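# Put the box beside the blue block in the tote

## Task

Find the cardboard box that sits beside a blue foam block and place it inside the tote near the door, entirely within the tote with no part overhanging its rim. Every other box must remain on its desk. The robot must not topple or finish leaning, and the box must stay in the tote on its own, without the robot holding it there.

## Robot and tools

ROBOT. TidyBot++: a wheeled base 0.54 m long, 0.50 m wide and 0.38 m tall on four powered casters, carrying a single seven-joint arm that ends in a two-finger gripper. Because there is one arm, joint targets go in one flat dictionary. The shoulder sits 0.12 m ahead of the base centre and 0.68 m above the floor. Two cameras: base_camera, fixed on the base, and wrist_camera, which looks along the hand.

FRAMES. Base frame: origin on the floor below the base centre, x forward, y left, z up. hand_pose is reported in this frame and marks the point between the finger pads; its z axis runs out along the fingers and its y axis is the line the pads close along. The odometry frame is the base frame as it was when the scene began. base_odometry comes from wheel rotation only, so slipping looks like travel; heading is positive to the left, -3.142 to 3.142, and drifts by centimetres and degrees over many moves. base_tilt is in degrees, forward and right positive when the robot leans that way, with a fixed bias near 1 degree.

execute_actions. Arguments: actions (a list holding one action or none; an empty list just reports) and optional cameras (list of base_camera, wrist_camera or all; omitted, null or ["all"] gives every camera, [] gives none). An action may contain base, joints and speeds; its motions start at once and may finish at different moments, and no action runs past 15 s.
- base: exactly one relative move, measured from where the base last reported itself. translate_m: metres straight along the current heading, forward positive, -2 to 2. strafe_m: metres sideways, left positive, -2 to 2. rotate_rad: radians of turning in place, counter-clockwise from above positive, -6.3 to 6.3. A move needing over 8.667 s at its top speed is refused.
- joints: absolute angle targets in radians, named joint_1_rad to joint_7_rad, plus gripper_pos. joint_1_rad unlimited (whole arm about vertical; positive is clockwise from above, the reverse of rotate_rad). joint_2_rad -2.249 to 2.249 (shoulder). joint_3_rad unlimited (upper-arm roll; from 3.14, positive swings a forward-bent forearm rightward). joint_4_rad -2.579 to 2.579 (elbow). joint_5_rad unlimited (forearm roll; positive swings a bent hand rightward). joint_6_rad -2.099 to 2.099 (wrist). joint_7_rad unlimited (hand roll; hand down, positive is counter-clockwise from above, and 1.57 opens the fingers toward robot left and right). Unlimited joints take the shorter direction, so split turns beyond half a revolution. gripper_pos 0 (open, about 85 mm gap) to 1 (closed); gap is roughly 85 x (1 - gripper_pos) mm. Completion tolerances: ±0.039 for joints 1 to 4, ±0.056 for 5 to 7, ±0.03 for the gripper. A joint left out keeps chasing its previous target.
- speeds: optional lower caps for this action only: translate_m and strafe_m 0.05 to 0.5 m/s, rotate_rad 0.1 to 1.57 rad/s; the top of each range is the default.
Any unknown key or out-of-range number makes the whole call rejected with no motion. If one call reports a stop, later motion calls in the same reply are skipped.

ARM GEOMETRY. Upper arm 0.42 m, forearm 0.31 m, hand 0.31 m to the hand point. With joint_1_rad 0, joint_3_rad 3.14 and joint_5_rad 0 (close to the start) the arm moves in the x-z plane. Tilts from vertical, forward positive: upper arm = joint_2_rad, forearm = joint_2_rad - joint_4_rad, hand = that minus joint_6_rad. Hand point ahead of shoulder = sum of length x sin(tilt); above it = sum of length x cos(tilt). The arm starts folded, hand down, poking 0.08 m beyond the base front with the elbow up to 1.15 m high. A downward hand reaches about 0.94 m above the floor at most, and only near the base. Closed fingertips reach about 20 mm beyond the hand point.

OTHER TOOLS. wait: seconds 0 to 10; commands nothing and returns state and images. zoom_image: camera plus region [x0, y0, x1, y1] in pixels from the top-left, at most 504 by 504, taken from that camera's latest full image. read_manual: section "licences"; legal text only. finished_scene: scene number of the current scene; irreversible, and its reply states whether the goal was met.

RESULT LINES. pictures lists the image order. base_status and joint_status: done (reached; for the base, wheels turned fully even if slipping), off_target (stopped away and may still push), contact_stop or time_out (target dropped, holding there), not_followed (joint targets withheld, shown with "joint command not followed" and a cause line, e.g. parts of the arm would collide; the gripper still moves). on_its_own lists uncommanded motion. motor_effort is percent of maximum, positive toward higher angles, with the action's peak in brackets; readings are noisy. joint_positions, hand_pose, base_odometry and base_tilt give state. Motor temperatures lists one value per arm joint. MOTOR HOT appears from 60 °C; at 75 °C an OVER-TEMPERATURE FAULT lets the arm sink and joints report limit_stop_at_motor_heat; resend the target. ARM HIT means the arm struck the base or itself. A torque fault (joints 1 to 4 limit 104.5 N m, warning 56.7; joints 5 to 7 limit 51.3, warning 29.4) freezes arm and gripper for 10 s and skips the rest of the call, while the base continues.

CAUTIONS. Friction can leave joints slightly off even when reported done; to correct, send each joint its last command plus (wanted angle minus read angle). A held load makes the arm sag; while carrying, never command a joint to its current reading. hand_pose may be off by a centimetre or two, so check the cameras. A blocked base shoves hard and may still say done. If the arm catches on something roughly 0.8 m or higher while the base drives, the robot can topple; sideways force on a raised hand can lift wheels; retract or back away to settle a lean. Loose objects may get nudged occasionally. The robot holds its last command while you deliberate, and holding a load warms the motors. Avoid drops, slides, slams, hard collisions and knocking boxes off desks.

Each tool is called after "Emit:" as name([rows], argument=value, ...), one row to a line, values as JSON.

## Session

Emit:
execute_actions(actions=[])

Scene clock: 0.00 s.
Motor temperatures (°C, as the motors report them): [30 31 27 32 34 31 42]
base_odometry: x=+0.000 y=+0.000 heading=+0.000 (m, m, rad; odometry frame)
base_tilt: forward=+0.2 right=-0.4 (deg)
base_status: not commanded
joint_positions: joint_1_rad=+0.025 joint_2_rad=-0.299 joint_3_rad=+3.155 joint_4_rad=-2.499 joint_5_rad=-0.023 joint_6_rad=-0.901 joint_7_rad=+1.568 gripper_pos=+0.000
joint_status: not commanded
motor_effort: joint_1_rad=+0 joint_2_rad=+0 joint_3_rad=+0 joint_4_rad=+10 joint_5_rad=+0 joint_6_rad=+0 joint_7_rad=+0 (%)
hand_pose: x=+0.2619 y=+0.0020 z=+0.5879 quat_wxyz=(-0.011, +0.999, -0.027, +0.020) (m; base frame)
pictures: base_camera, wrist_camera
Images, in order (width x height): base_camera 644x364, wrist_camera 644x476.

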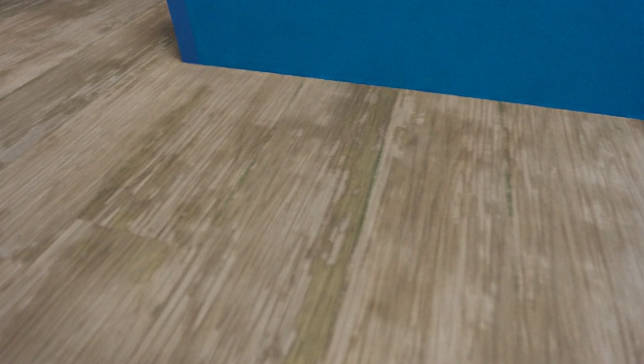

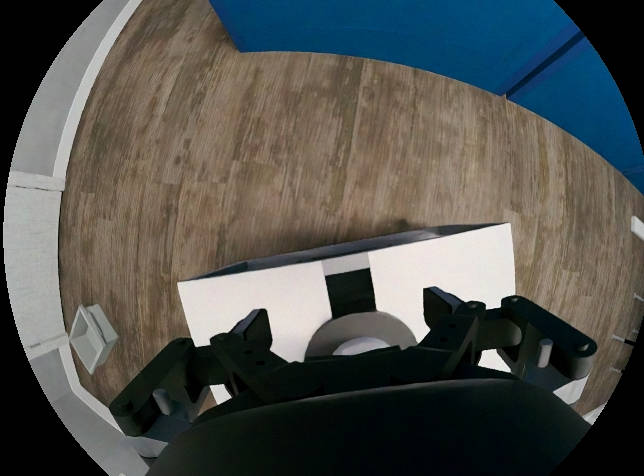

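Fisheye camera; the tote is to the left. I'll raise the camera.

Emit:
execute_actions([
  {"joints":{"joint_1_rad":0.6,"joint_2_rad":-0.2,"joint_4_rad":-0.5,"joint_6_rad":-1.6}},
], cameras=["wrist_camera"])

Emit:
execute_actions([
  {"joints":{"joint_1_rad":2.2}},
], cameras=["wrist_camera"])

Scene clock: 6.10 s.
Motor temperatures (°C, as the motors report them): [30 31 27 32 34 31 42]
base_odometry: x=+0.000 y=+0.000 heading=+0.000 (m, m, rad; odometry frame)
base_tilt: forward=+0.2 right=-0.5 (deg)
base_status: not commanded
joint_positions: joint_1_rad=+0.582 joint_2_rad=-0.212 joint_3_rad=+3.155 joint_4_rad=-0.513 joint_5_rad=-0.023 joint_6_rad=-1.578 joint_7_rad=+1.568 gripper_pos=+0.000
joint_status: all done
motor_effort: joint_1_rad=-1(2) joint_2_rad=-2(11) joint_3_rad=+0(1) joint_4_rad=+10(19) joint_5_rad=+0(0) joint_6_rad=+9(9) joint_7_rad=+1(1) (%)
hand_pose: x=+0.3722 y=-0.1633 z=+1.2993 quat_wxyz=(+0.162, +0.773, -0.232, +0.568) (m; base frame)
pictures: wrist_camera
Images, in order (width x height): wrist_camera 644x476.

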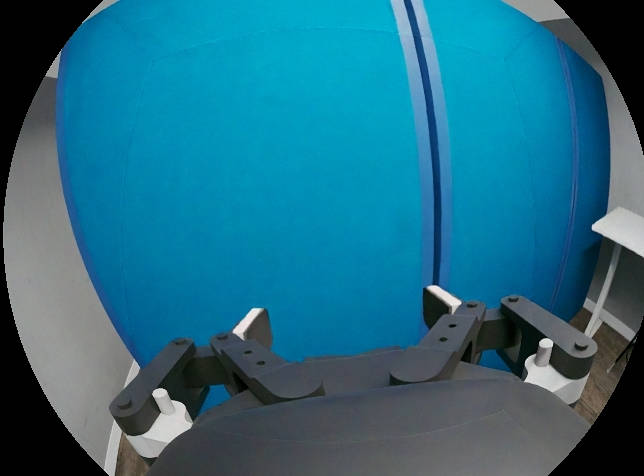

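Scene clock: 8.90 s.
Motor temperatures (°C, as the motors report them): [30 31 27 32 34 31 42]
base_odometry: x=+0.000 y=+0.000 heading=+0.000 (m, m, rad; odometry frame)
base_tilt: forward=+0.1 right=-0.4 (deg)
base_status: not commanded
joint_positions: joint_1_rad=+2.184 joint_2_rad=-0.212 joint_3_rad=+3.155 joint_4_rad=-0.513 joint_5_rad=-0.023 joint_6_rad=-1.578 joint_7_rad=+1.568 gripper_pos=+0.000
joint_status: all done
motor_effort: joint_1_rad=+0(0) joint_2_rad=-2(2) joint_3_rad=+0(0) joint_4_rad=+10(10) joint_5_rad=+0(0) joint_6_rad=+10(9) joint_7_rad=+0(1) (%)
hand_pose: x=-0.0521 y=-0.2481 z=+1.2993 quat_wxyz=(+0.521, +0.372, -0.716, +0.279) (m; base frame)
pictures: wrist_camera
Images, in order (width x height): wrist_camera 644x476.

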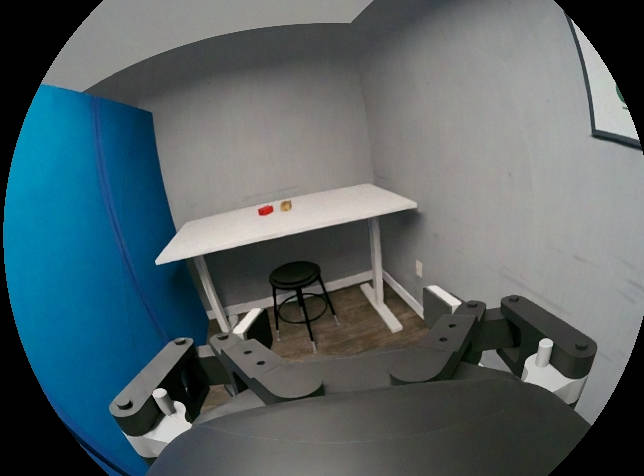

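Emit:
execute_actions([
  {"base":{"rotate_rad":-0.23},"joints":{"joint_1_rad":0.8}},
], cameras=["base_camera"])

Emit:
execute_actions([
  {"base":{"strafe_m":0.9},"joints":{"joint_1_rad":-0.5,"joint_4_rad":-1.0}},
])

Scene clock: 15.10 s.
Motor temperatures (°C, as the motors report them): [30 31 27 32 34 31 42]
base_odometry: x=+0.000 y=+0.000 heading=-0.230 (m, m, rad; odometry frame)
base_tilt: forward=+0.2 right=-0.4 (deg)
base_status: done
joint_positions: joint_1_rad=+0.816 joint_2_rad=-0.205 joint_3_rad=+3.155 joint_4_rad=-0.513 joint_5_rad=-0.023 joint_6_rad=-1.578 joint_7_rad=+1.568 gripper_pos=+0.000
joint_status: all done
motor_effort: joint_1_rad=-1(0) joint_2_rad=-3(4) joint_3_rad=+1(1) joint_4_rad=+11(10) joint_5_rad=+0(0) joint_6_rad=+9(9) joint_7_rad=+0(0) (%)
hand_pose: x=+0.3303 y=-0.2207 z=+1.2971 quat_wxyz=(+0.226, +0.743, -0.321, +0.542) (m; base frame)
pictures: base_camera
Images, in order (width x height): base_camera 644x364.

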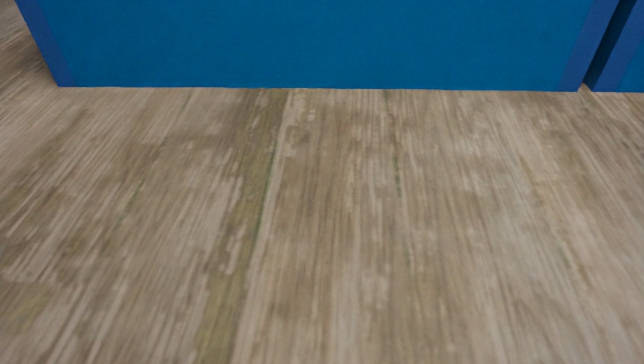

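Scene clock: 18.27 s.
Motor temperatures (°C, as the motors report them): [30 31 27 32 34 31 42]
base_odometry: x=+0.206 y=+0.876 heading=-0.230 (m, m, rad; odometry frame)
base_tilt: forward=+0.2 right=-0.4 (deg)
base_status: done
joint_positions: joint_1_rad=-0.487 joint_2_rad=-0.200 joint_3_rad=+3.155 joint_4_rad=-0.985 joint_5_rad=-0.023 joint_6_rad=-1.578 joint_7_rad=+1.568 gripper_pos=+0.000
joint_status: all done
motor_effort: joint_1_rad=+0(1) joint_2_rad=-8(10) joint_3_rad=+1(3) joint_4_rad=+16(17) joint_5_rad=+0(2) joint_6_rad=+8(9) joint_7_rad=+0(0) (%)
hand_pose: x=+0.4336 y=+0.1694 z=+1.0949 quat_wxyz=(-0.101, +0.899, +0.220, +0.366) (m; base frame)
pictures: base_camera, wrist_camera
Images, in order (width x height): base_camera 644x364, wrist_camera 644x476.

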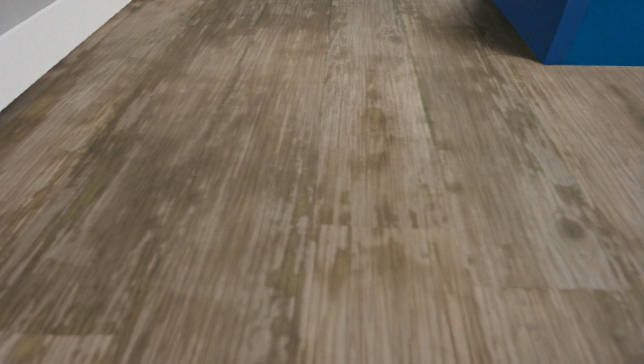

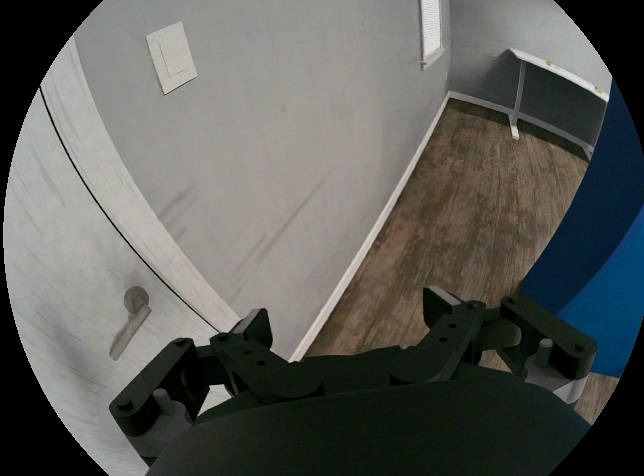

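Emit:
execute_actions([
  {"base":{"rotate_rad":-0.07}},
], cameras=[])

Emit:
execute_actions([
  {"base":{"translate_m":1.9},"joints":{"joint_1_rad":0.9,"joint_4_rad":-0.5}},
])

Scene clock: 21.57 s.
Motor temperatures (°C, as the motors report them): [30 31 27 32 34 31 42]
base_odometry: x=+0.206 y=+0.876 heading=-0.300 (m, m, rad; odometry frame)
base_tilt: forward=+0.2 right=-0.5 (deg)
base_status: done
joint_positions: joint_1_rad=-0.487 joint_2_rad=-0.200 joint_3_rad=+3.155 joint_4_rad=-0.985 joint_5_rad=-0.023 joint_6_rad=-1.578 joint_7_rad=+1.568 gripper_pos=+0.000
joint_status: not commanded
motor_effort: joint_1_rad=+0(2) joint_2_rad=-8(9) joint_3_rad=+1(2) joint_4_rad=+16(17) joint_5_rad=+0(1) joint_6_rad=+7(7) joint_7_rad=+1(0) (%)
hand_pose: x=+0.4335 y=+0.1697 z=+1.0948 quat_wxyz=(-0.101, +0.899, +0.220, +0.366) (m; base frame)
pictures: none
No camera images: the call's "cameras" was empty. Leave "cameras" out to get every camera's image.

Scene clock: 26.70 s.
Motor temperatures (°C, as the motors report them): [30 31 27 32 34 31 42]
base_odometry: x=+2.021 y=+0.315 heading=-0.300 (m, m, rad; odometry frame)
base_tilt: forward=+0.2 right=-0.4 (deg)
base_status: done
joint_positions: joint_1_rad=+0.884 joint_2_rad=-0.198 joint_3_rad=+3.155 joint_4_rad=-0.515 joint_5_rad=-0.023 joint_6_rad=-1.580 joint_7_rad=+1.568 gripper_pos=+0.000
joint_status: all done
motor_effort: joint_1_rad=+0(2) joint_2_rad=-2(11) joint_3_rad=+0(2) joint_4_rad=+10(17) joint_5_rad=+0(2) joint_6_rad=+10(9) joint_7_rad=+0(0) (%)
hand_pose: x=+0.3180 y=-0.2382 z=+1.2931 quat_wxyz=(+0.242, +0.734, -0.348, +0.530) (m; base frame)
pictures: base_camera, wrist_camera
Images, in order (width x height): base_camera 644x364, wrist_camera 644x476.

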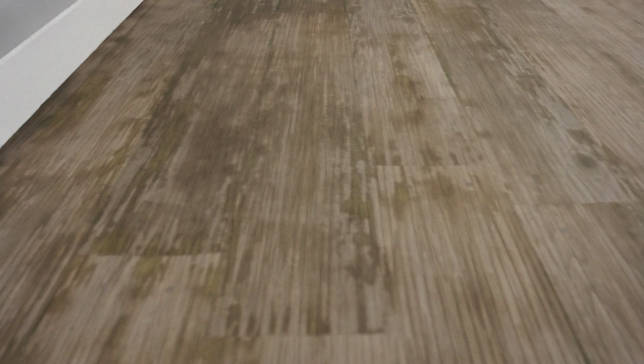

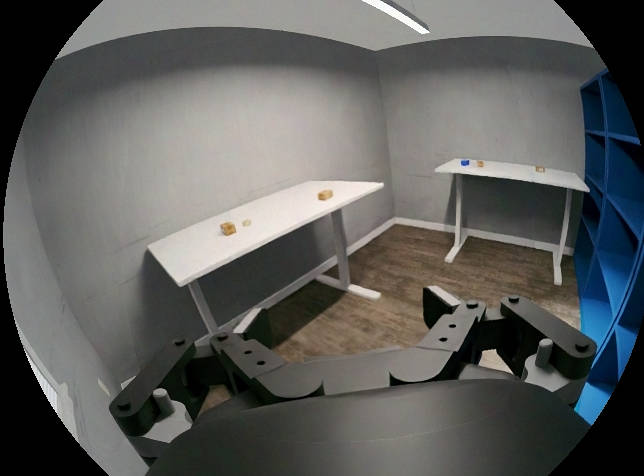

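Emit:
execute_actions([
  {"base":{"rotate_rad":-1.55},"joints":{"joint_1_rad":0}},
], cameras=["wrist_camera"])

Emit:
execute_actions([
  {"base":{"translate_m":1.6}},
])

Scene clock: 31.63 s.
Motor temperatures (°C, as the motors report them): [30 31 27 32 34 31 42]
base_odometry: x=+2.021 y=+0.315 heading=-1.849 (m, m, rad; odometry frame)
base_tilt: forward=+0.2 right=-0.4 (deg)
base_status: done
joint_positions: joint_1_rad=+0.017 joint_2_rad=-0.198 joint_3_rad=+3.155 joint_4_rad=-0.515 joint_5_rad=-0.023 joint_6_rad=-1.580 joint_7_rad=+1.568 gripper_pos=+0.000
joint_status: all done
motor_effort: joint_1_rad=+0(1) joint_2_rad=-2(5) joint_3_rad=+1(1) joint_4_rad=+11(11) joint_5_rad=+0(0) joint_6_rad=+10(9) joint_7_rad=+1(0) (%)
hand_pose: x=+0.4293 y=-0.0024 z=+1.2932 quat_wxyz=(-0.003, +0.813, -0.007, +0.583) (m; base frame)
pictures: wrist_camera
Images, in order (width x height): wrist_camera 644x476.

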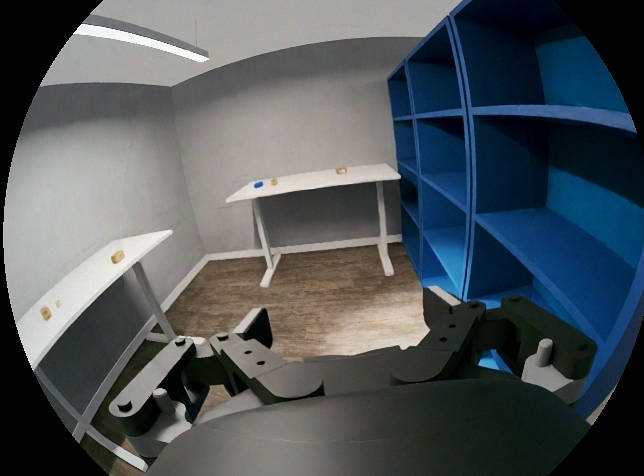

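Scene clock: 36.30 s.
Motor temperatures (°C, as the motors report them): [30 31 27 32 34 31 42]
base_odometry: x=+1.580 y=-1.223 heading=-1.850 (m, m, rad; odometry frame)
base_tilt: forward=+0.1 right=-0.4 (deg)
base_status: done
joint_positions: joint_1_rad=+0.017 joint_2_rad=-0.196 joint_3_rad=+3.155 joint_4_rad=-0.511 joint_5_rad=-0.023 joint_6_rad=-1.580 joint_7_rad=+1.568 gripper_pos=+0.000
joint_status: not commanded
motor_effort: joint_1_rad=+0(0) joint_2_rad=-3(7) joint_3_rad=+1(1) joint_4_rad=+11(11) joint_5_rad=+0(0) joint_6_rad=+9(10) joint_7_rad=+1(0) (%)
hand_pose: x=+0.4296 y=-0.0024 z=+1.2942 quat_wxyz=(-0.002, +0.812, -0.007, +0.584) (m; base frame)
pictures: base_camera, wrist_camera
Images, in order (width x height): base_camera 644x364, wrist_camera 644x476.

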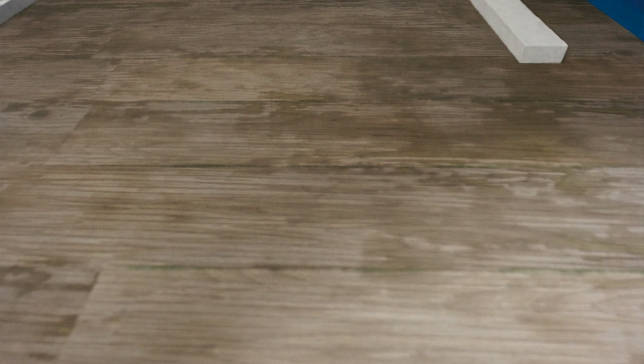

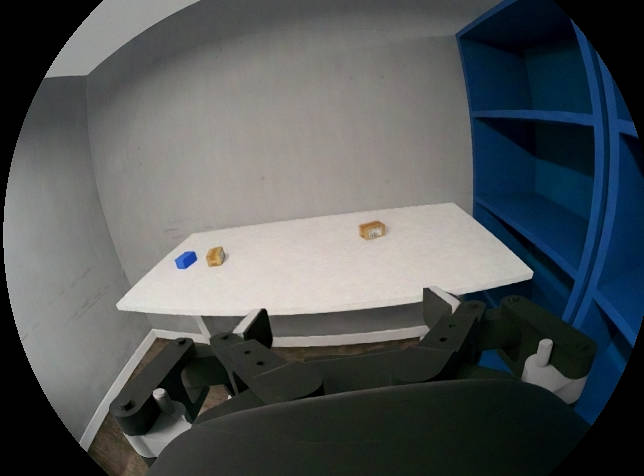

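Emit:
execute_actions([
  {"base":{"strafe_m":0.5},"joints":{"joint_2_rad":0.25,"joint_4_rad":-0.6,"joint_6_rad":-1.15}},
])

Emit:
execute_actions([
  {"base":{"translate_m":0.3}},
])

Scene clock: 42.80 s.
Motor temperatures (°C, as the motors report them): [30 31 27 32 34 31 42]
base_odometry: x=+2.061 y=-1.361 heading=-1.850 (m, m, rad; odometry frame)
base_tilt: forward=+0.2 right=-0.4 (deg)
base_status: done
joint_positions: joint_1_rad=+0.004 joint_2_rad=+0.251 joint_3_rad=+3.155 joint_4_rad=-0.599 joint_5_rad=-0.023 joint_6_rad=-1.172 joint_7_rad=+1.568 gripper_pos=+0.000
joint_status: all done
motor_effort: joint_1_rad=+1(2) joint_2_rad=-26(33) joint_3_rad=+1(1) joint_4_rad=+18(20) joint_5_rad=+1(1) joint_6_rad=+9(10) joint_7_rad=+0(0) (%)
hand_pose: x=+0.7401 y=-0.0013 z=+1.1611 quat_wxyz=(-0.006, +0.847, -0.006, +0.531) (m; base frame)
pictures: base_camera, wrist_camera
Images, in order (width x height): base_camera 644x364, wrist_camera 644x476.

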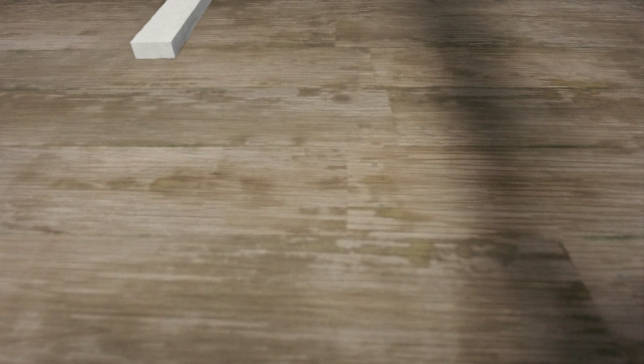

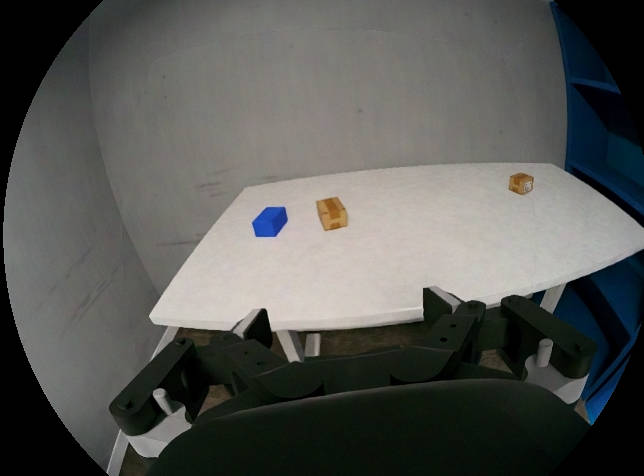

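Scene clock: 44.83 s.
Motor temperatures (°C, as the motors report them): [30 31 27 32 34 31 42]
base_odometry: x=+1.978 y=-1.650 heading=-1.849 (m, m, rad; odometry frame)
base_tilt: forward=+0.2 right=-0.4 (deg)
base_status: done
joint_positions: joint_1_rad=+0.004 joint_2_rad=+0.256 joint_3_rad=+3.155 joint_4_rad=-0.599 joint_5_rad=-0.023 joint_6_rad=-1.168 joint_7_rad=+1.568 gripper_pos=+0.000
joint_status: not commanded
motor_effort: joint_1_rad=-1(2) joint_2_rad=-27(30) joint_3_rad=+1(1) joint_4_rad=+17(20) joint_5_rad=+0(1) joint_6_rad=+9(10) joint_7_rad=+1(0) (%)
hand_pose: x=+0.7431 y=-0.0013 z=+1.1590 quat_wxyz=(-0.006, +0.848, -0.006, +0.530) (m; base frame)
pictures: base_camera, wrist_camera
Images, in order (width x height): base_camera 644x364, wrist_camera 644x476.

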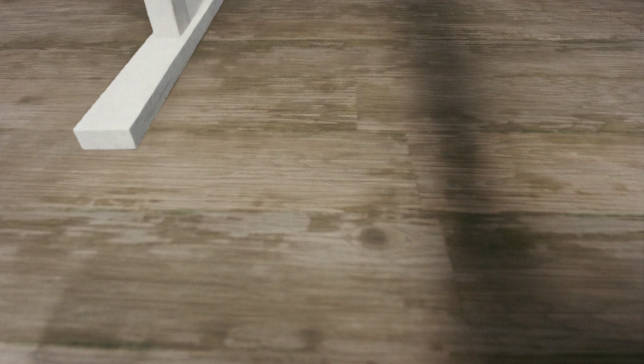

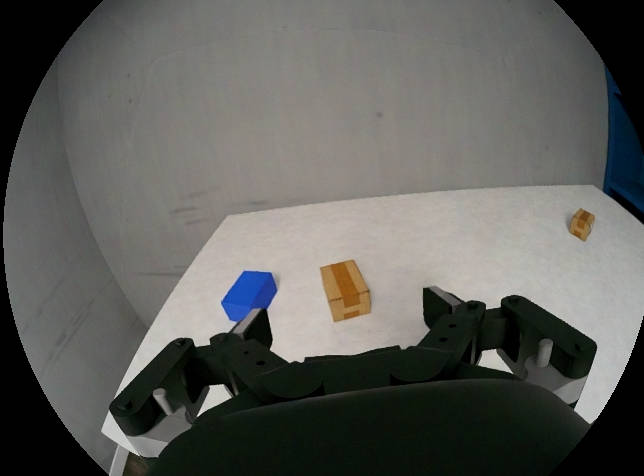

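Emit:
execute_actions([
  {"base":{"translate_m":0.13},"joints":{"joint_4_rad":-0.95,"joint_6_rad":-0.95}},
], cameras=["wrist_camera"])

Scene clock: 51.97 s.
Motor temperatures (°C, as the motors report them): [30 31 27 32 34 31 42]
base_odometry: x=+1.943 y=-1.775 heading=-1.849 (m, m, rad; odometry frame)
base_tilt: forward=+0.2 right=-0.4 (deg)
base_status: done
joint_positions: joint_1_rad=+0.004 joint_2_rad=+0.255 joint_3_rad=+3.155 joint_4_rad=-0.943 joint_5_rad=-0.023 joint_6_rad=-0.972 joint_7_rad=+1.568 gripper_pos=+0.000
joint_status: all done
motor_effort: joint_1_rad=-1(1) joint_2_rad=-29(35) joint_3_rad=+0(1) joint_4_rad=+21(21) joint_5_rad=+0(0) joint_6_rad=+8(10) joint_7_rad=+0(1) (%)
hand_pose: x=+0.7752 y=-0.0030 z=+1.0280 quat_wxyz=(-0.007, +0.884, -0.009, +0.467) (m; base frame)
pictures: wrist_camera
Images, in order (width x height): wrist_camera 644x476.

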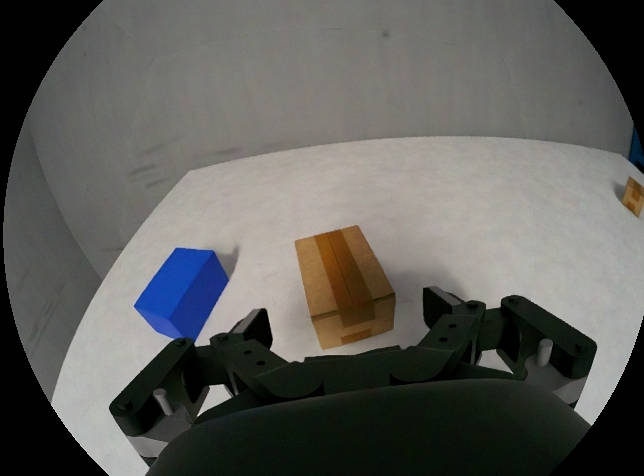

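Emit:
execute_actions([
  {"base":{"translate_m":0.075},"joints":{"joint_4_rad":-1.07,"joint_6_rad":-0.85}},
], cameras=["wrist_camera"])

Scene clock: 56.03 s.
Motor temperatures (°C, as the motors report them): [30 31 27 32 34 31 42]
base_odometry: x=+1.922 y=-1.847 heading=-1.849 (m, m, rad; odometry frame)
base_tilt: forward=+0.2 right=-0.4 (deg)
base_status: done
joint_positions: joint_1_rad=+0.004 joint_2_rad=+0.256 joint_3_rad=+3.155 joint_4_rad=-1.059 joint_5_rad=-0.023 joint_6_rad=-0.864 joint_7_rad=+1.568 gripper_pos=+0.000
joint_status: all done
motor_effort: joint_1_rad=+0(2) joint_2_rad=-31(34) joint_3_rad=+0(1) joint_4_rad=+20(22) joint_5_rad=+0(1) joint_6_rad=+8(9) joint_7_rad=+0(0) (%)
hand_pose: x=+0.7853 y=-0.0038 z=+0.9907 quat_wxyz=(-0.006, +0.886, -0.011, +0.463) (m; base frame)
pictures: wrist_camera
Images, in order (width x height): wrist_camera 644x476.

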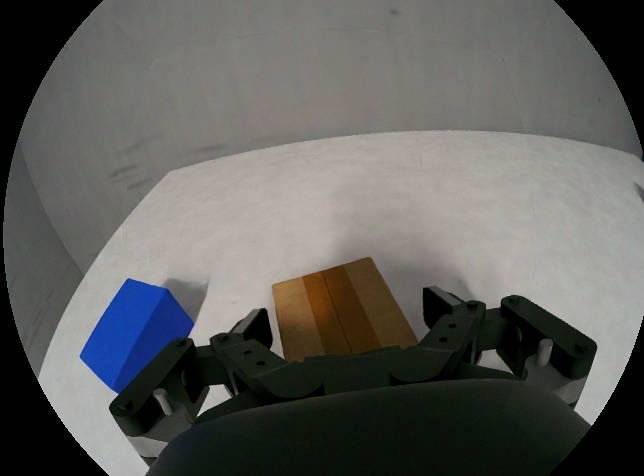

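Emit:
execute_actions([
  {"base":{"translate_m":-0.01},"joints":{"joint_4_rad":-1.105}},
], cameras=["wrist_camera"])

Emit:
execute_actions([
  {"joints":{"gripper_pos":1}},
], cameras=["wrist_camera"])

Scene clock: 58.97 s.
Motor temperatures (°C, as the motors report them): [30 31 27 32 34 31 42]
base_odometry: x=+1.925 y=-1.838 heading=-1.848 (m, m, rad; odometry frame)
base_tilt: forward=+0.2 right=-0.4 (deg)
base_status: done
joint_positions: joint_1_rad=+0.004 joint_2_rad=+0.250 joint_3_rad=+3.155 joint_4_rad=-1.094 joint_5_rad=-0.023 joint_6_rad=-0.864 joint_7_rad=+1.568 gripper_pos=+0.000
joint_status: all done
motor_effort: joint_1_rad=-2(1) joint_2_rad=-30(34) joint_3_rad=+0(1) joint_4_rad=+20(23) joint_5_rad=+0(1) joint_6_rad=+8(9) joint_7_rad=+0(1) (%)
hand_pose: x=+0.7797 y=-0.0038 z=+0.9750 quat_wxyz=(-0.006, +0.893, -0.011, +0.450) (m; base frame)
pictures: wrist_camera
Images, in order (width x height): wrist_camera 644x476.

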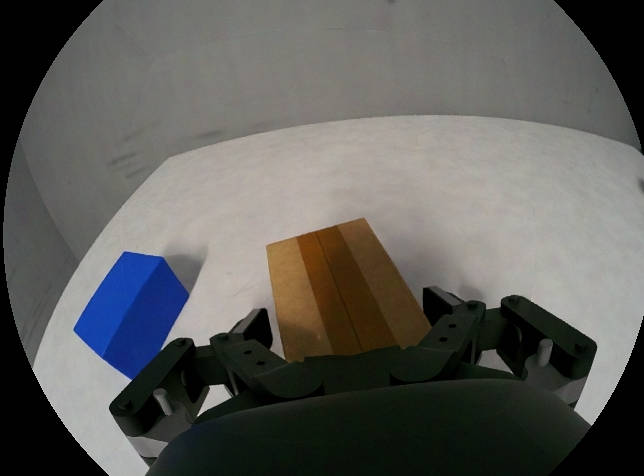

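Scene clock: 60.07 s.
Motor temperatures (°C, as the motors report them): [30 31 27 32 34 31 42]
base_odometry: x=+1.925 y=-1.838 heading=-1.848 (m, m, rad; odometry frame)
base_tilt: forward=+0.2 right=-0.4 (deg)
base_status: not commanded
joint_positions: joint_1_rad=+0.004 joint_2_rad=+0.248 joint_3_rad=+3.155 joint_4_rad=-1.095 joint_5_rad=-0.023 joint_6_rad=-0.863 joint_7_rad=+1.568 gripper_pos=+0.345
joint_status: gripper_pos off_target (ended at +0.345, target +1.000)
motor_effort: joint_1_rad=+0(0) joint_2_rad=-28(31) joint_3_rad=+0(0) joint_4_rad=+20(21) joint_5_rad=+0(0) joint_6_rad=+8(9) joint_7_rad=+1(1) (%)
hand_pose: x=+0.7793 y=-0.0038 z=+0.9758 quat_wxyz=(-0.006, +0.893, -0.011, +0.451) (m; base frame)
pictures: wrist_camera
Images, in order (width x height): wrist_camera 644x476.

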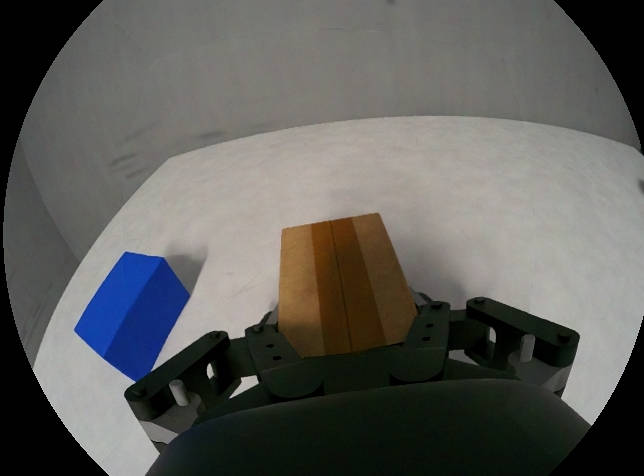

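Emit:
execute_actions([
  {"joints":{"joint_2_rad":0.0}},
], cameras=[])

Emit:
execute_actions([
  {"base":{"translate_m":-2},"joints":{"joint_2_rad":-0.3,"joint_6_rad":-1.5}},
], cameras=[])

Emit:
execute_actions([
  {"base":{"rotate_rad":-1.66},"joints":{"joint_4_rad":-1.6}},
])

Scene clock: 67.23 s.
Motor temperatures (°C, as the motors report them): [30 31 27 32 34 31 42]
base_odometry: x=+1.925 y=-1.838 heading=-1.848 (m, m, rad; odometry frame)
base_tilt: forward=+0.2 right=-0.4 (deg)
base_status: not commanded
joint_positions: joint_1_rad=+0.004 joint_2_rad=+0.001 joint_3_rad=+3.155 joint_4_rad=-1.105 joint_5_rad=-0.023 joint_6_rad=-0.863 joint_7_rad=+1.568 gripper_pos=+0.345
joint_status: all done
motor_effort: joint_1_rad=+0(0) joint_2_rad=-21(34) joint_3_rad=+0(0) joint_4_rad=+21(23) joint_5_rad=+0(0) joint_6_rad=+10(10) joint_7_rad=+0(0) (%)
hand_pose: x=+0.6877 y=-0.0034 z=+1.1225 quat_wxyz=(-0.007, +0.833, -0.010, +0.553) (m; base frame)
pictures: none
No camera images: the call's "cameras" was empty. Leave "cameras" out to get every camera's image.

Scene clock: 72.70 s.
Motor temperatures (°C, as the motors report them): [30 31 27 32 34 31 42]
base_odometry: x=+2.474 y=+0.086 heading=-1.848 (m, m, rad; odometry frame)
base_tilt: forward=+0.2 right=-0.5 (deg)
base_status: done
joint_positions: joint_1_rad=+0.004 joint_2_rad=-0.300 joint_3_rad=+3.155 joint_4_rad=-1.106 joint_5_rad=-0.023 joint_6_rad=-1.489 joint_7_rad=+1.568 gripper_pos=+0.345
joint_status: all done
motor_effort: joint_1_rad=+0(2) joint_2_rad=-5(27) joint_3_rad=+0(1) joint_4_rad=+17(21) joint_5_rad=+0(1) joint_6_rad=+8(10) joint_7_rad=+0(1) (%)
hand_pose: x=+0.4548 y=+0.0012 z=+1.0953 quat_wxyz=(-0.010, +0.912, -0.006, +0.411) (m; base frame)
pictures: none
No camera images: the call's "cameras" was empty. Leave "cameras" out to get every camera's image.

Scene clock: 75.03 s.
Motor temperatures (°C, as the motors report them): [30 31 27 32 34 31 42]
base_odometry: x=+2.474 y=+0.086 heading=+2.776 (m, m, rad; odometry frame)
base_tilt: forward=+0.2 right=-0.4 (deg)
base_status: done
joint_positions: joint_1_rad=+0.004 joint_2_rad=-0.293 joint_3_rad=+3.155 joint_4_rad=-1.591 joint_5_rad=-0.023 joint_6_rad=-1.489 joint_7_rad=+1.568 gripper_pos=+0.345
joint_status: all done
motor_effort: joint_1_rad=+0(1) joint_2_rad=-8(10) joint_3_rad=+0(2) joint_4_rad=+19(20) joint_5_rad=+0(1) joint_6_rad=+4(8) joint_7_rad=+0(0) (%)
hand_pose: x=+0.4085 y=+0.0029 z=+0.8778 quat_wxyz=(-0.012, +0.984, -0.009, +0.177) (m; base frame)
pictures: base_camera, wrist_camera
Images, in order (width x height): base_camera 644x364, wrist_camera 644x476.

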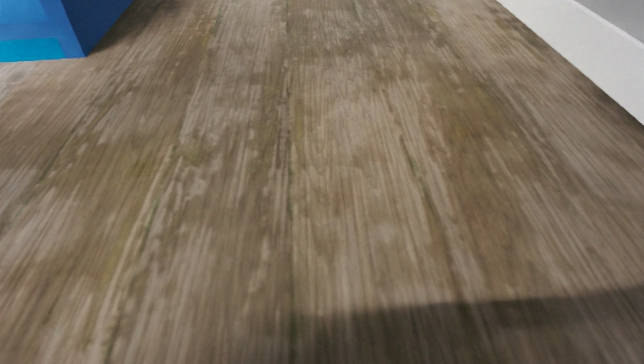

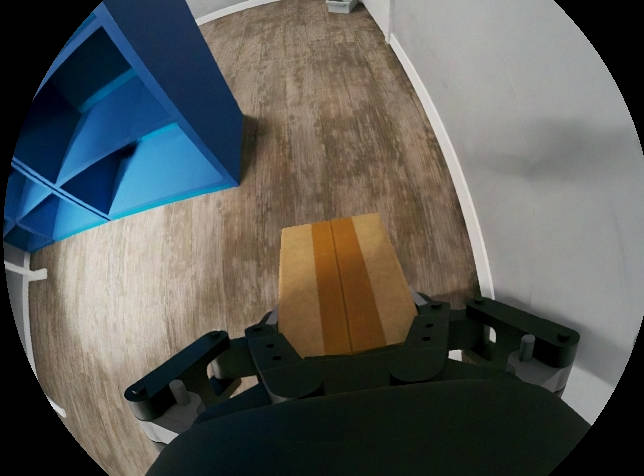

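Emit:
execute_actions([
  {"base":{"translate_m":2},"joints":{"joint_1_rad":0.2,"joint_2_rad":1.15,"joint_4_rad":-1.45,"joint_6_rad":0}},
])

Scene clock: 82.27 s.
Motor temperatures (°C, as the motors report them): [30 31 27 32 34 31 42]
base_odometry: x=+0.607 y=+0.804 heading=+2.775 (m, m, rad; odometry frame)
base_tilt: forward=+0.2 right=-0.4 (deg)
base_status: done
joint_positions: joint_1_rad=+0.184 joint_2_rad=+1.155 joint_3_rad=+3.155 joint_4_rad=-1.462 joint_5_rad=-0.023 joint_6_rad=-0.021 joint_7_rad=+1.568 gripper_pos=+0.345
joint_status: all done
motor_effort: joint_1_rad=-1(1) joint_2_rad=-46(48) joint_3_rad=-1(1) joint_4_rad=+13(20) joint_5_rad=+0(0) joint_6_rad=+6(6) joint_7_rad=+1(0) (%)
hand_pose: x=+0.7987 y=-0.1335 z=+0.3071 quat_wxyz=(+0.026, +0.963, -0.102, +0.248) (m; base frame)
pictures: base_camera, wrist_camera
Images, in order (width x height): base_camera 644x364, wrist_camera 644x476.

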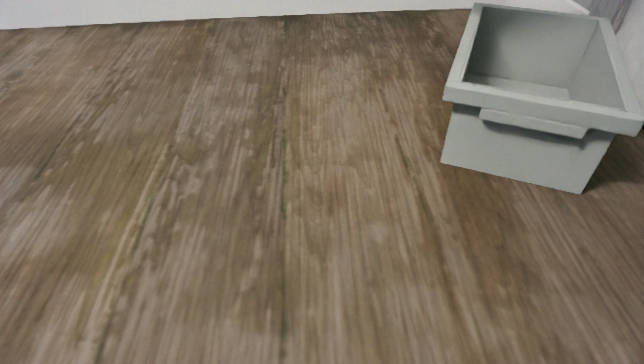

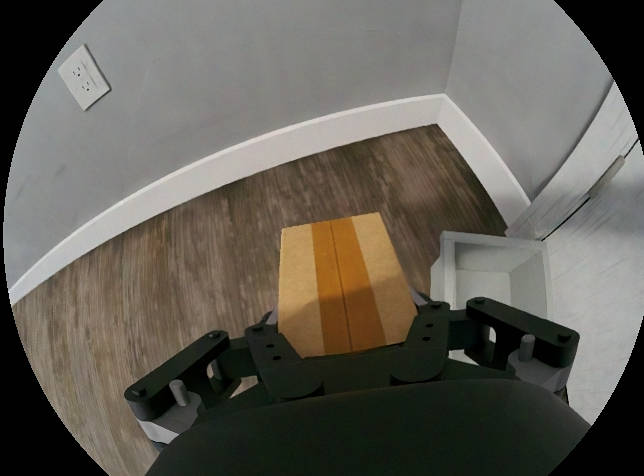

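Emit:
execute_actions([
  {"joints":{"joint_1_rad":0.5}},
], cameras=[])

Emit:
execute_actions([
  {"joints":{"joint_2_rad":1.5,"joint_4_rad":-1.33,"joint_6_rad":0.3}},
])

Scene clock: 89.07 s.
Motor temperatures (°C, as the motors report them): [30 32 27 32 34 31 42]
base_odometry: x=+0.607 y=+0.804 heading=+2.775 (m, m, rad; odometry frame)
base_tilt: forward=+0.2 right=-0.4 (deg)
base_status: not commanded
joint_positions: joint_1_rad=+0.502 joint_2_rad=+1.155 joint_3_rad=+3.156 joint_4_rad=-1.462 joint_5_rad=-0.023 joint_6_rad=-0.021 joint_7_rad=+1.568 gripper_pos=+0.345
joint_status: all done
motor_effort: joint_1_rad=-1(4) joint_2_rad=-46(47) joint_3_rad=-1(3) joint_4_rad=+12(11) joint_5_rad=+0(0) joint_6_rad=+6(6) joint_7_rad=+1(0) (%)
hand_pose: x=+0.7226 y=-0.3399 z=+0.3071 quat_wxyz=(+0.065, +0.935, -0.254, +0.241) (m; base frame)
pictures: none
No camera images: the call's "cameras" was empty. Leave "cameras" out to get every camera's image.

Scene clock: 90.90 s.
Motor temperatures (°C, as the motors report them): [30 32 27 32 34 31 42]
base_odometry: x=+0.607 y=+0.804 heading=+2.775 (m, m, rad; odometry frame)
base_tilt: forward=+0.2 right=-0.4 (deg)
base_status: not commanded
joint_positions: joint_1_rad=+0.502 joint_2_rad=+1.507 joint_3_rad=+3.156 joint_4_rad=-1.346 joint_5_rad=-0.023 joint_6_rad=+0.276 joint_7_rad=+1.568 gripper_pos=+0.345
joint_status: all done
motor_effort: joint_1_rad=+0(0) joint_2_rad=-46(50) joint_3_rad=+0(0) joint_4_rad=+8(12) joint_5_rad=+0(0) joint_6_rad=+6(7) joint_7_rad=+1(1) (%)
hand_pose: x=+0.7073 y=-0.3332 z=+0.1441 quat_wxyz=(+0.076, +0.927, -0.250, +0.268) (m; base frame)
pictures: base_camera, wrist_camera
Images, in order (width x height): base_camera 644x364, wrist_camera 644x476.

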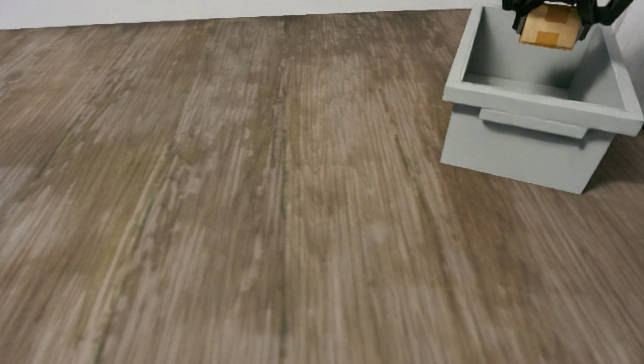

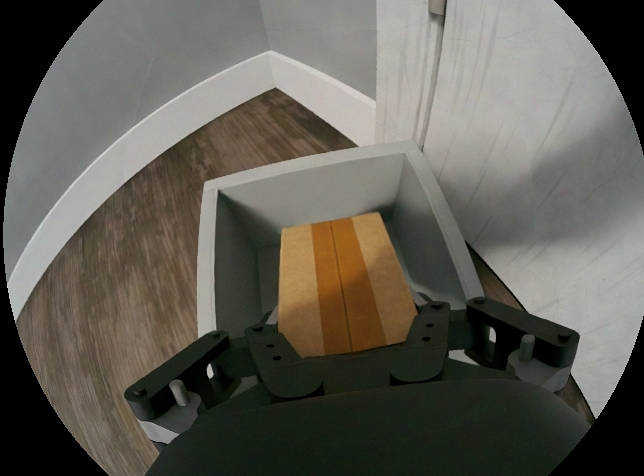

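Emit:
execute_actions([
  {"joints":{"joint_1_rad":0.47,"joint_2_rad":1.72,"joint_4_rad":-1.17,"joint_6_rad":0.48}},
])

Emit:
execute_actions([
  {"joints":{"gripper_pos":0.15}},
], cameras=[])

Emit:
execute_actions([
  {"joints":{"joint_2_rad":1.3,"joint_4_rad":-1.5,"joint_6_rad":0.2}},
])

Scene clock: 95.03 s.
Motor temperatures (°C, as the motors report them): [30 32 27 32 34 31 42]
base_odometry: x=+0.607 y=+0.804 heading=+2.775 (m, m, rad; odometry frame)
base_tilt: forward=+0.2 right=-0.4 (deg)
base_status: not commanded
joint_positions: joint_1_rad=+0.485 joint_2_rad=+1.730 joint_3_rad=+3.156 joint_4_rad=-1.186 joint_5_rad=-0.023 joint_6_rad=+0.455 joint_7_rad=+1.568 gripper_pos=+0.345
joint_status: all done
motor_effort: joint_1_rad=+0(2) joint_2_rad=-45(50) joint_3_rad=+0(1) joint_4_rad=+8(8) joint_5_rad=+1(0) joint_6_rad=+7(8) joint_7_rad=+1(1) (%)
hand_pose: x=+0.7177 y=-0.3258 z=+0.0668 quat_wxyz=(+0.087, +0.913, -0.236, +0.322) (m; base frame)
pictures: base_camera, wrist_camera
Images, in order (width x height): base_camera 644x364, wrist_camera 644x476.

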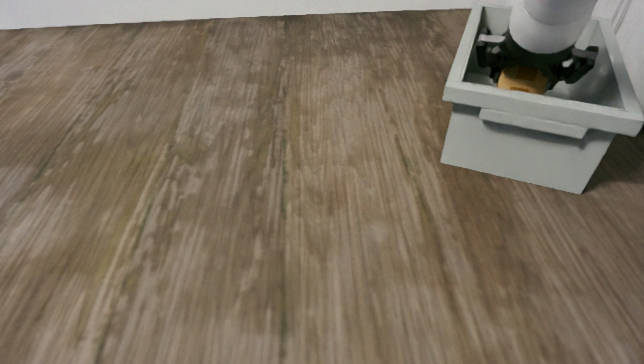

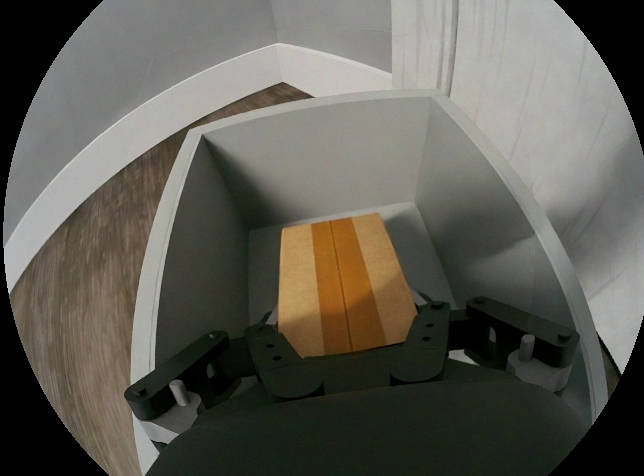

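Scene clock: 96.07 s.
Motor temperatures (°C, as the motors report them): [30 32 27 32 34 31 42]
base_odometry: x=+0.607 y=+0.804 heading=+2.775 (m, m, rad; odometry frame)
base_tilt: forward=+0.2 right=-0.4 (deg)
base_status: not commanded
joint_positions: joint_1_rad=+0.485 joint_2_rad=+1.729 joint_3_rad=+3.156 joint_4_rad=-1.186 joint_5_rad=-0.023 joint_6_rad=+0.458 joint_7_rad=+1.568 gripper_pos=+0.150
joint_status: all done
motor_effort: joint_1_rad=+0(0) joint_2_rad=-43(46) joint_3_rad=+0(0) joint_4_rad=+7(8) joint_5_rad=+0(0) joint_6_rad=+6(7) joint_7_rad=+0(0) (%)
hand_pose: x=+0.7187 y=-0.3263 z=+0.0677 quat_wxyz=(+0.088, +0.912, -0.235, +0.324) (m; base frame)
pictures: none
No camera images: the call's "cameras" was empty. Leave "cameras" out to get every camera's image.

Scene clock: 97.80 s.
Motor temperatures (°C, as the motors report them): [30 32 27 32 34 31 42]
base_odometry: x=+0.607 y=+0.804 heading=+2.775 (m, m, rad; odometry frame)
base_tilt: forward=+0.2 right=-0.4 (deg)
base_status: not commanded
joint_positions: joint_1_rad=+0.485 joint_2_rad=+1.301 joint_3_rad=+3.156 joint_4_rad=-1.484 joint_5_rad=-0.023 joint_6_rad=+0.221 joint_7_rad=+1.568 gripper_pos=+0.150
joint_status: all done
motor_effort: joint_1_rad=-1(1) joint_2_rad=-44(47) joint_3_rad=+0(1) joint_4_rad=+9(10) joint_5_rad=+0(0) joint_6_rad=+6(8) joint_7_rad=+0(1) (%)
hand_pose: x=+0.7211 y=-0.3275 z=+0.2385 quat_wxyz=(+0.074, +0.927, -0.243, +0.275) (m; base frame)
pictures: base_camera, wrist_camera
Images, in order (width x height): base_camera 644x364, wrist_camera 644x476.

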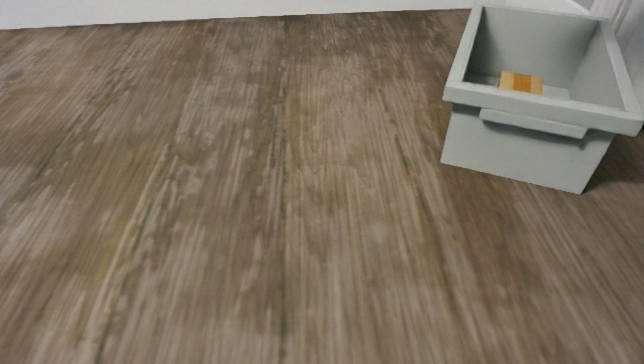

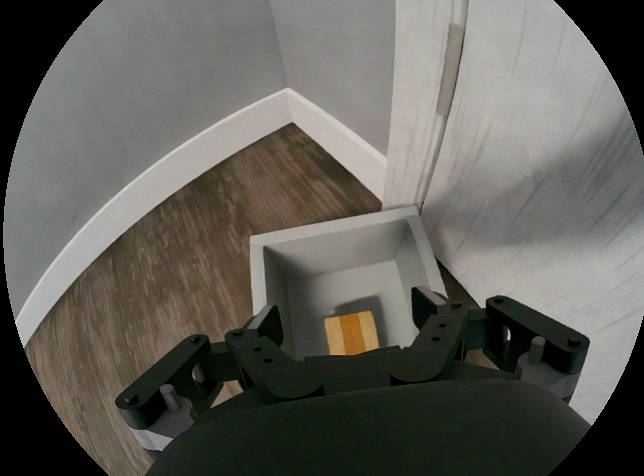

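Emit:
finished_scene(scene=1)

The scene is finished: the task was done.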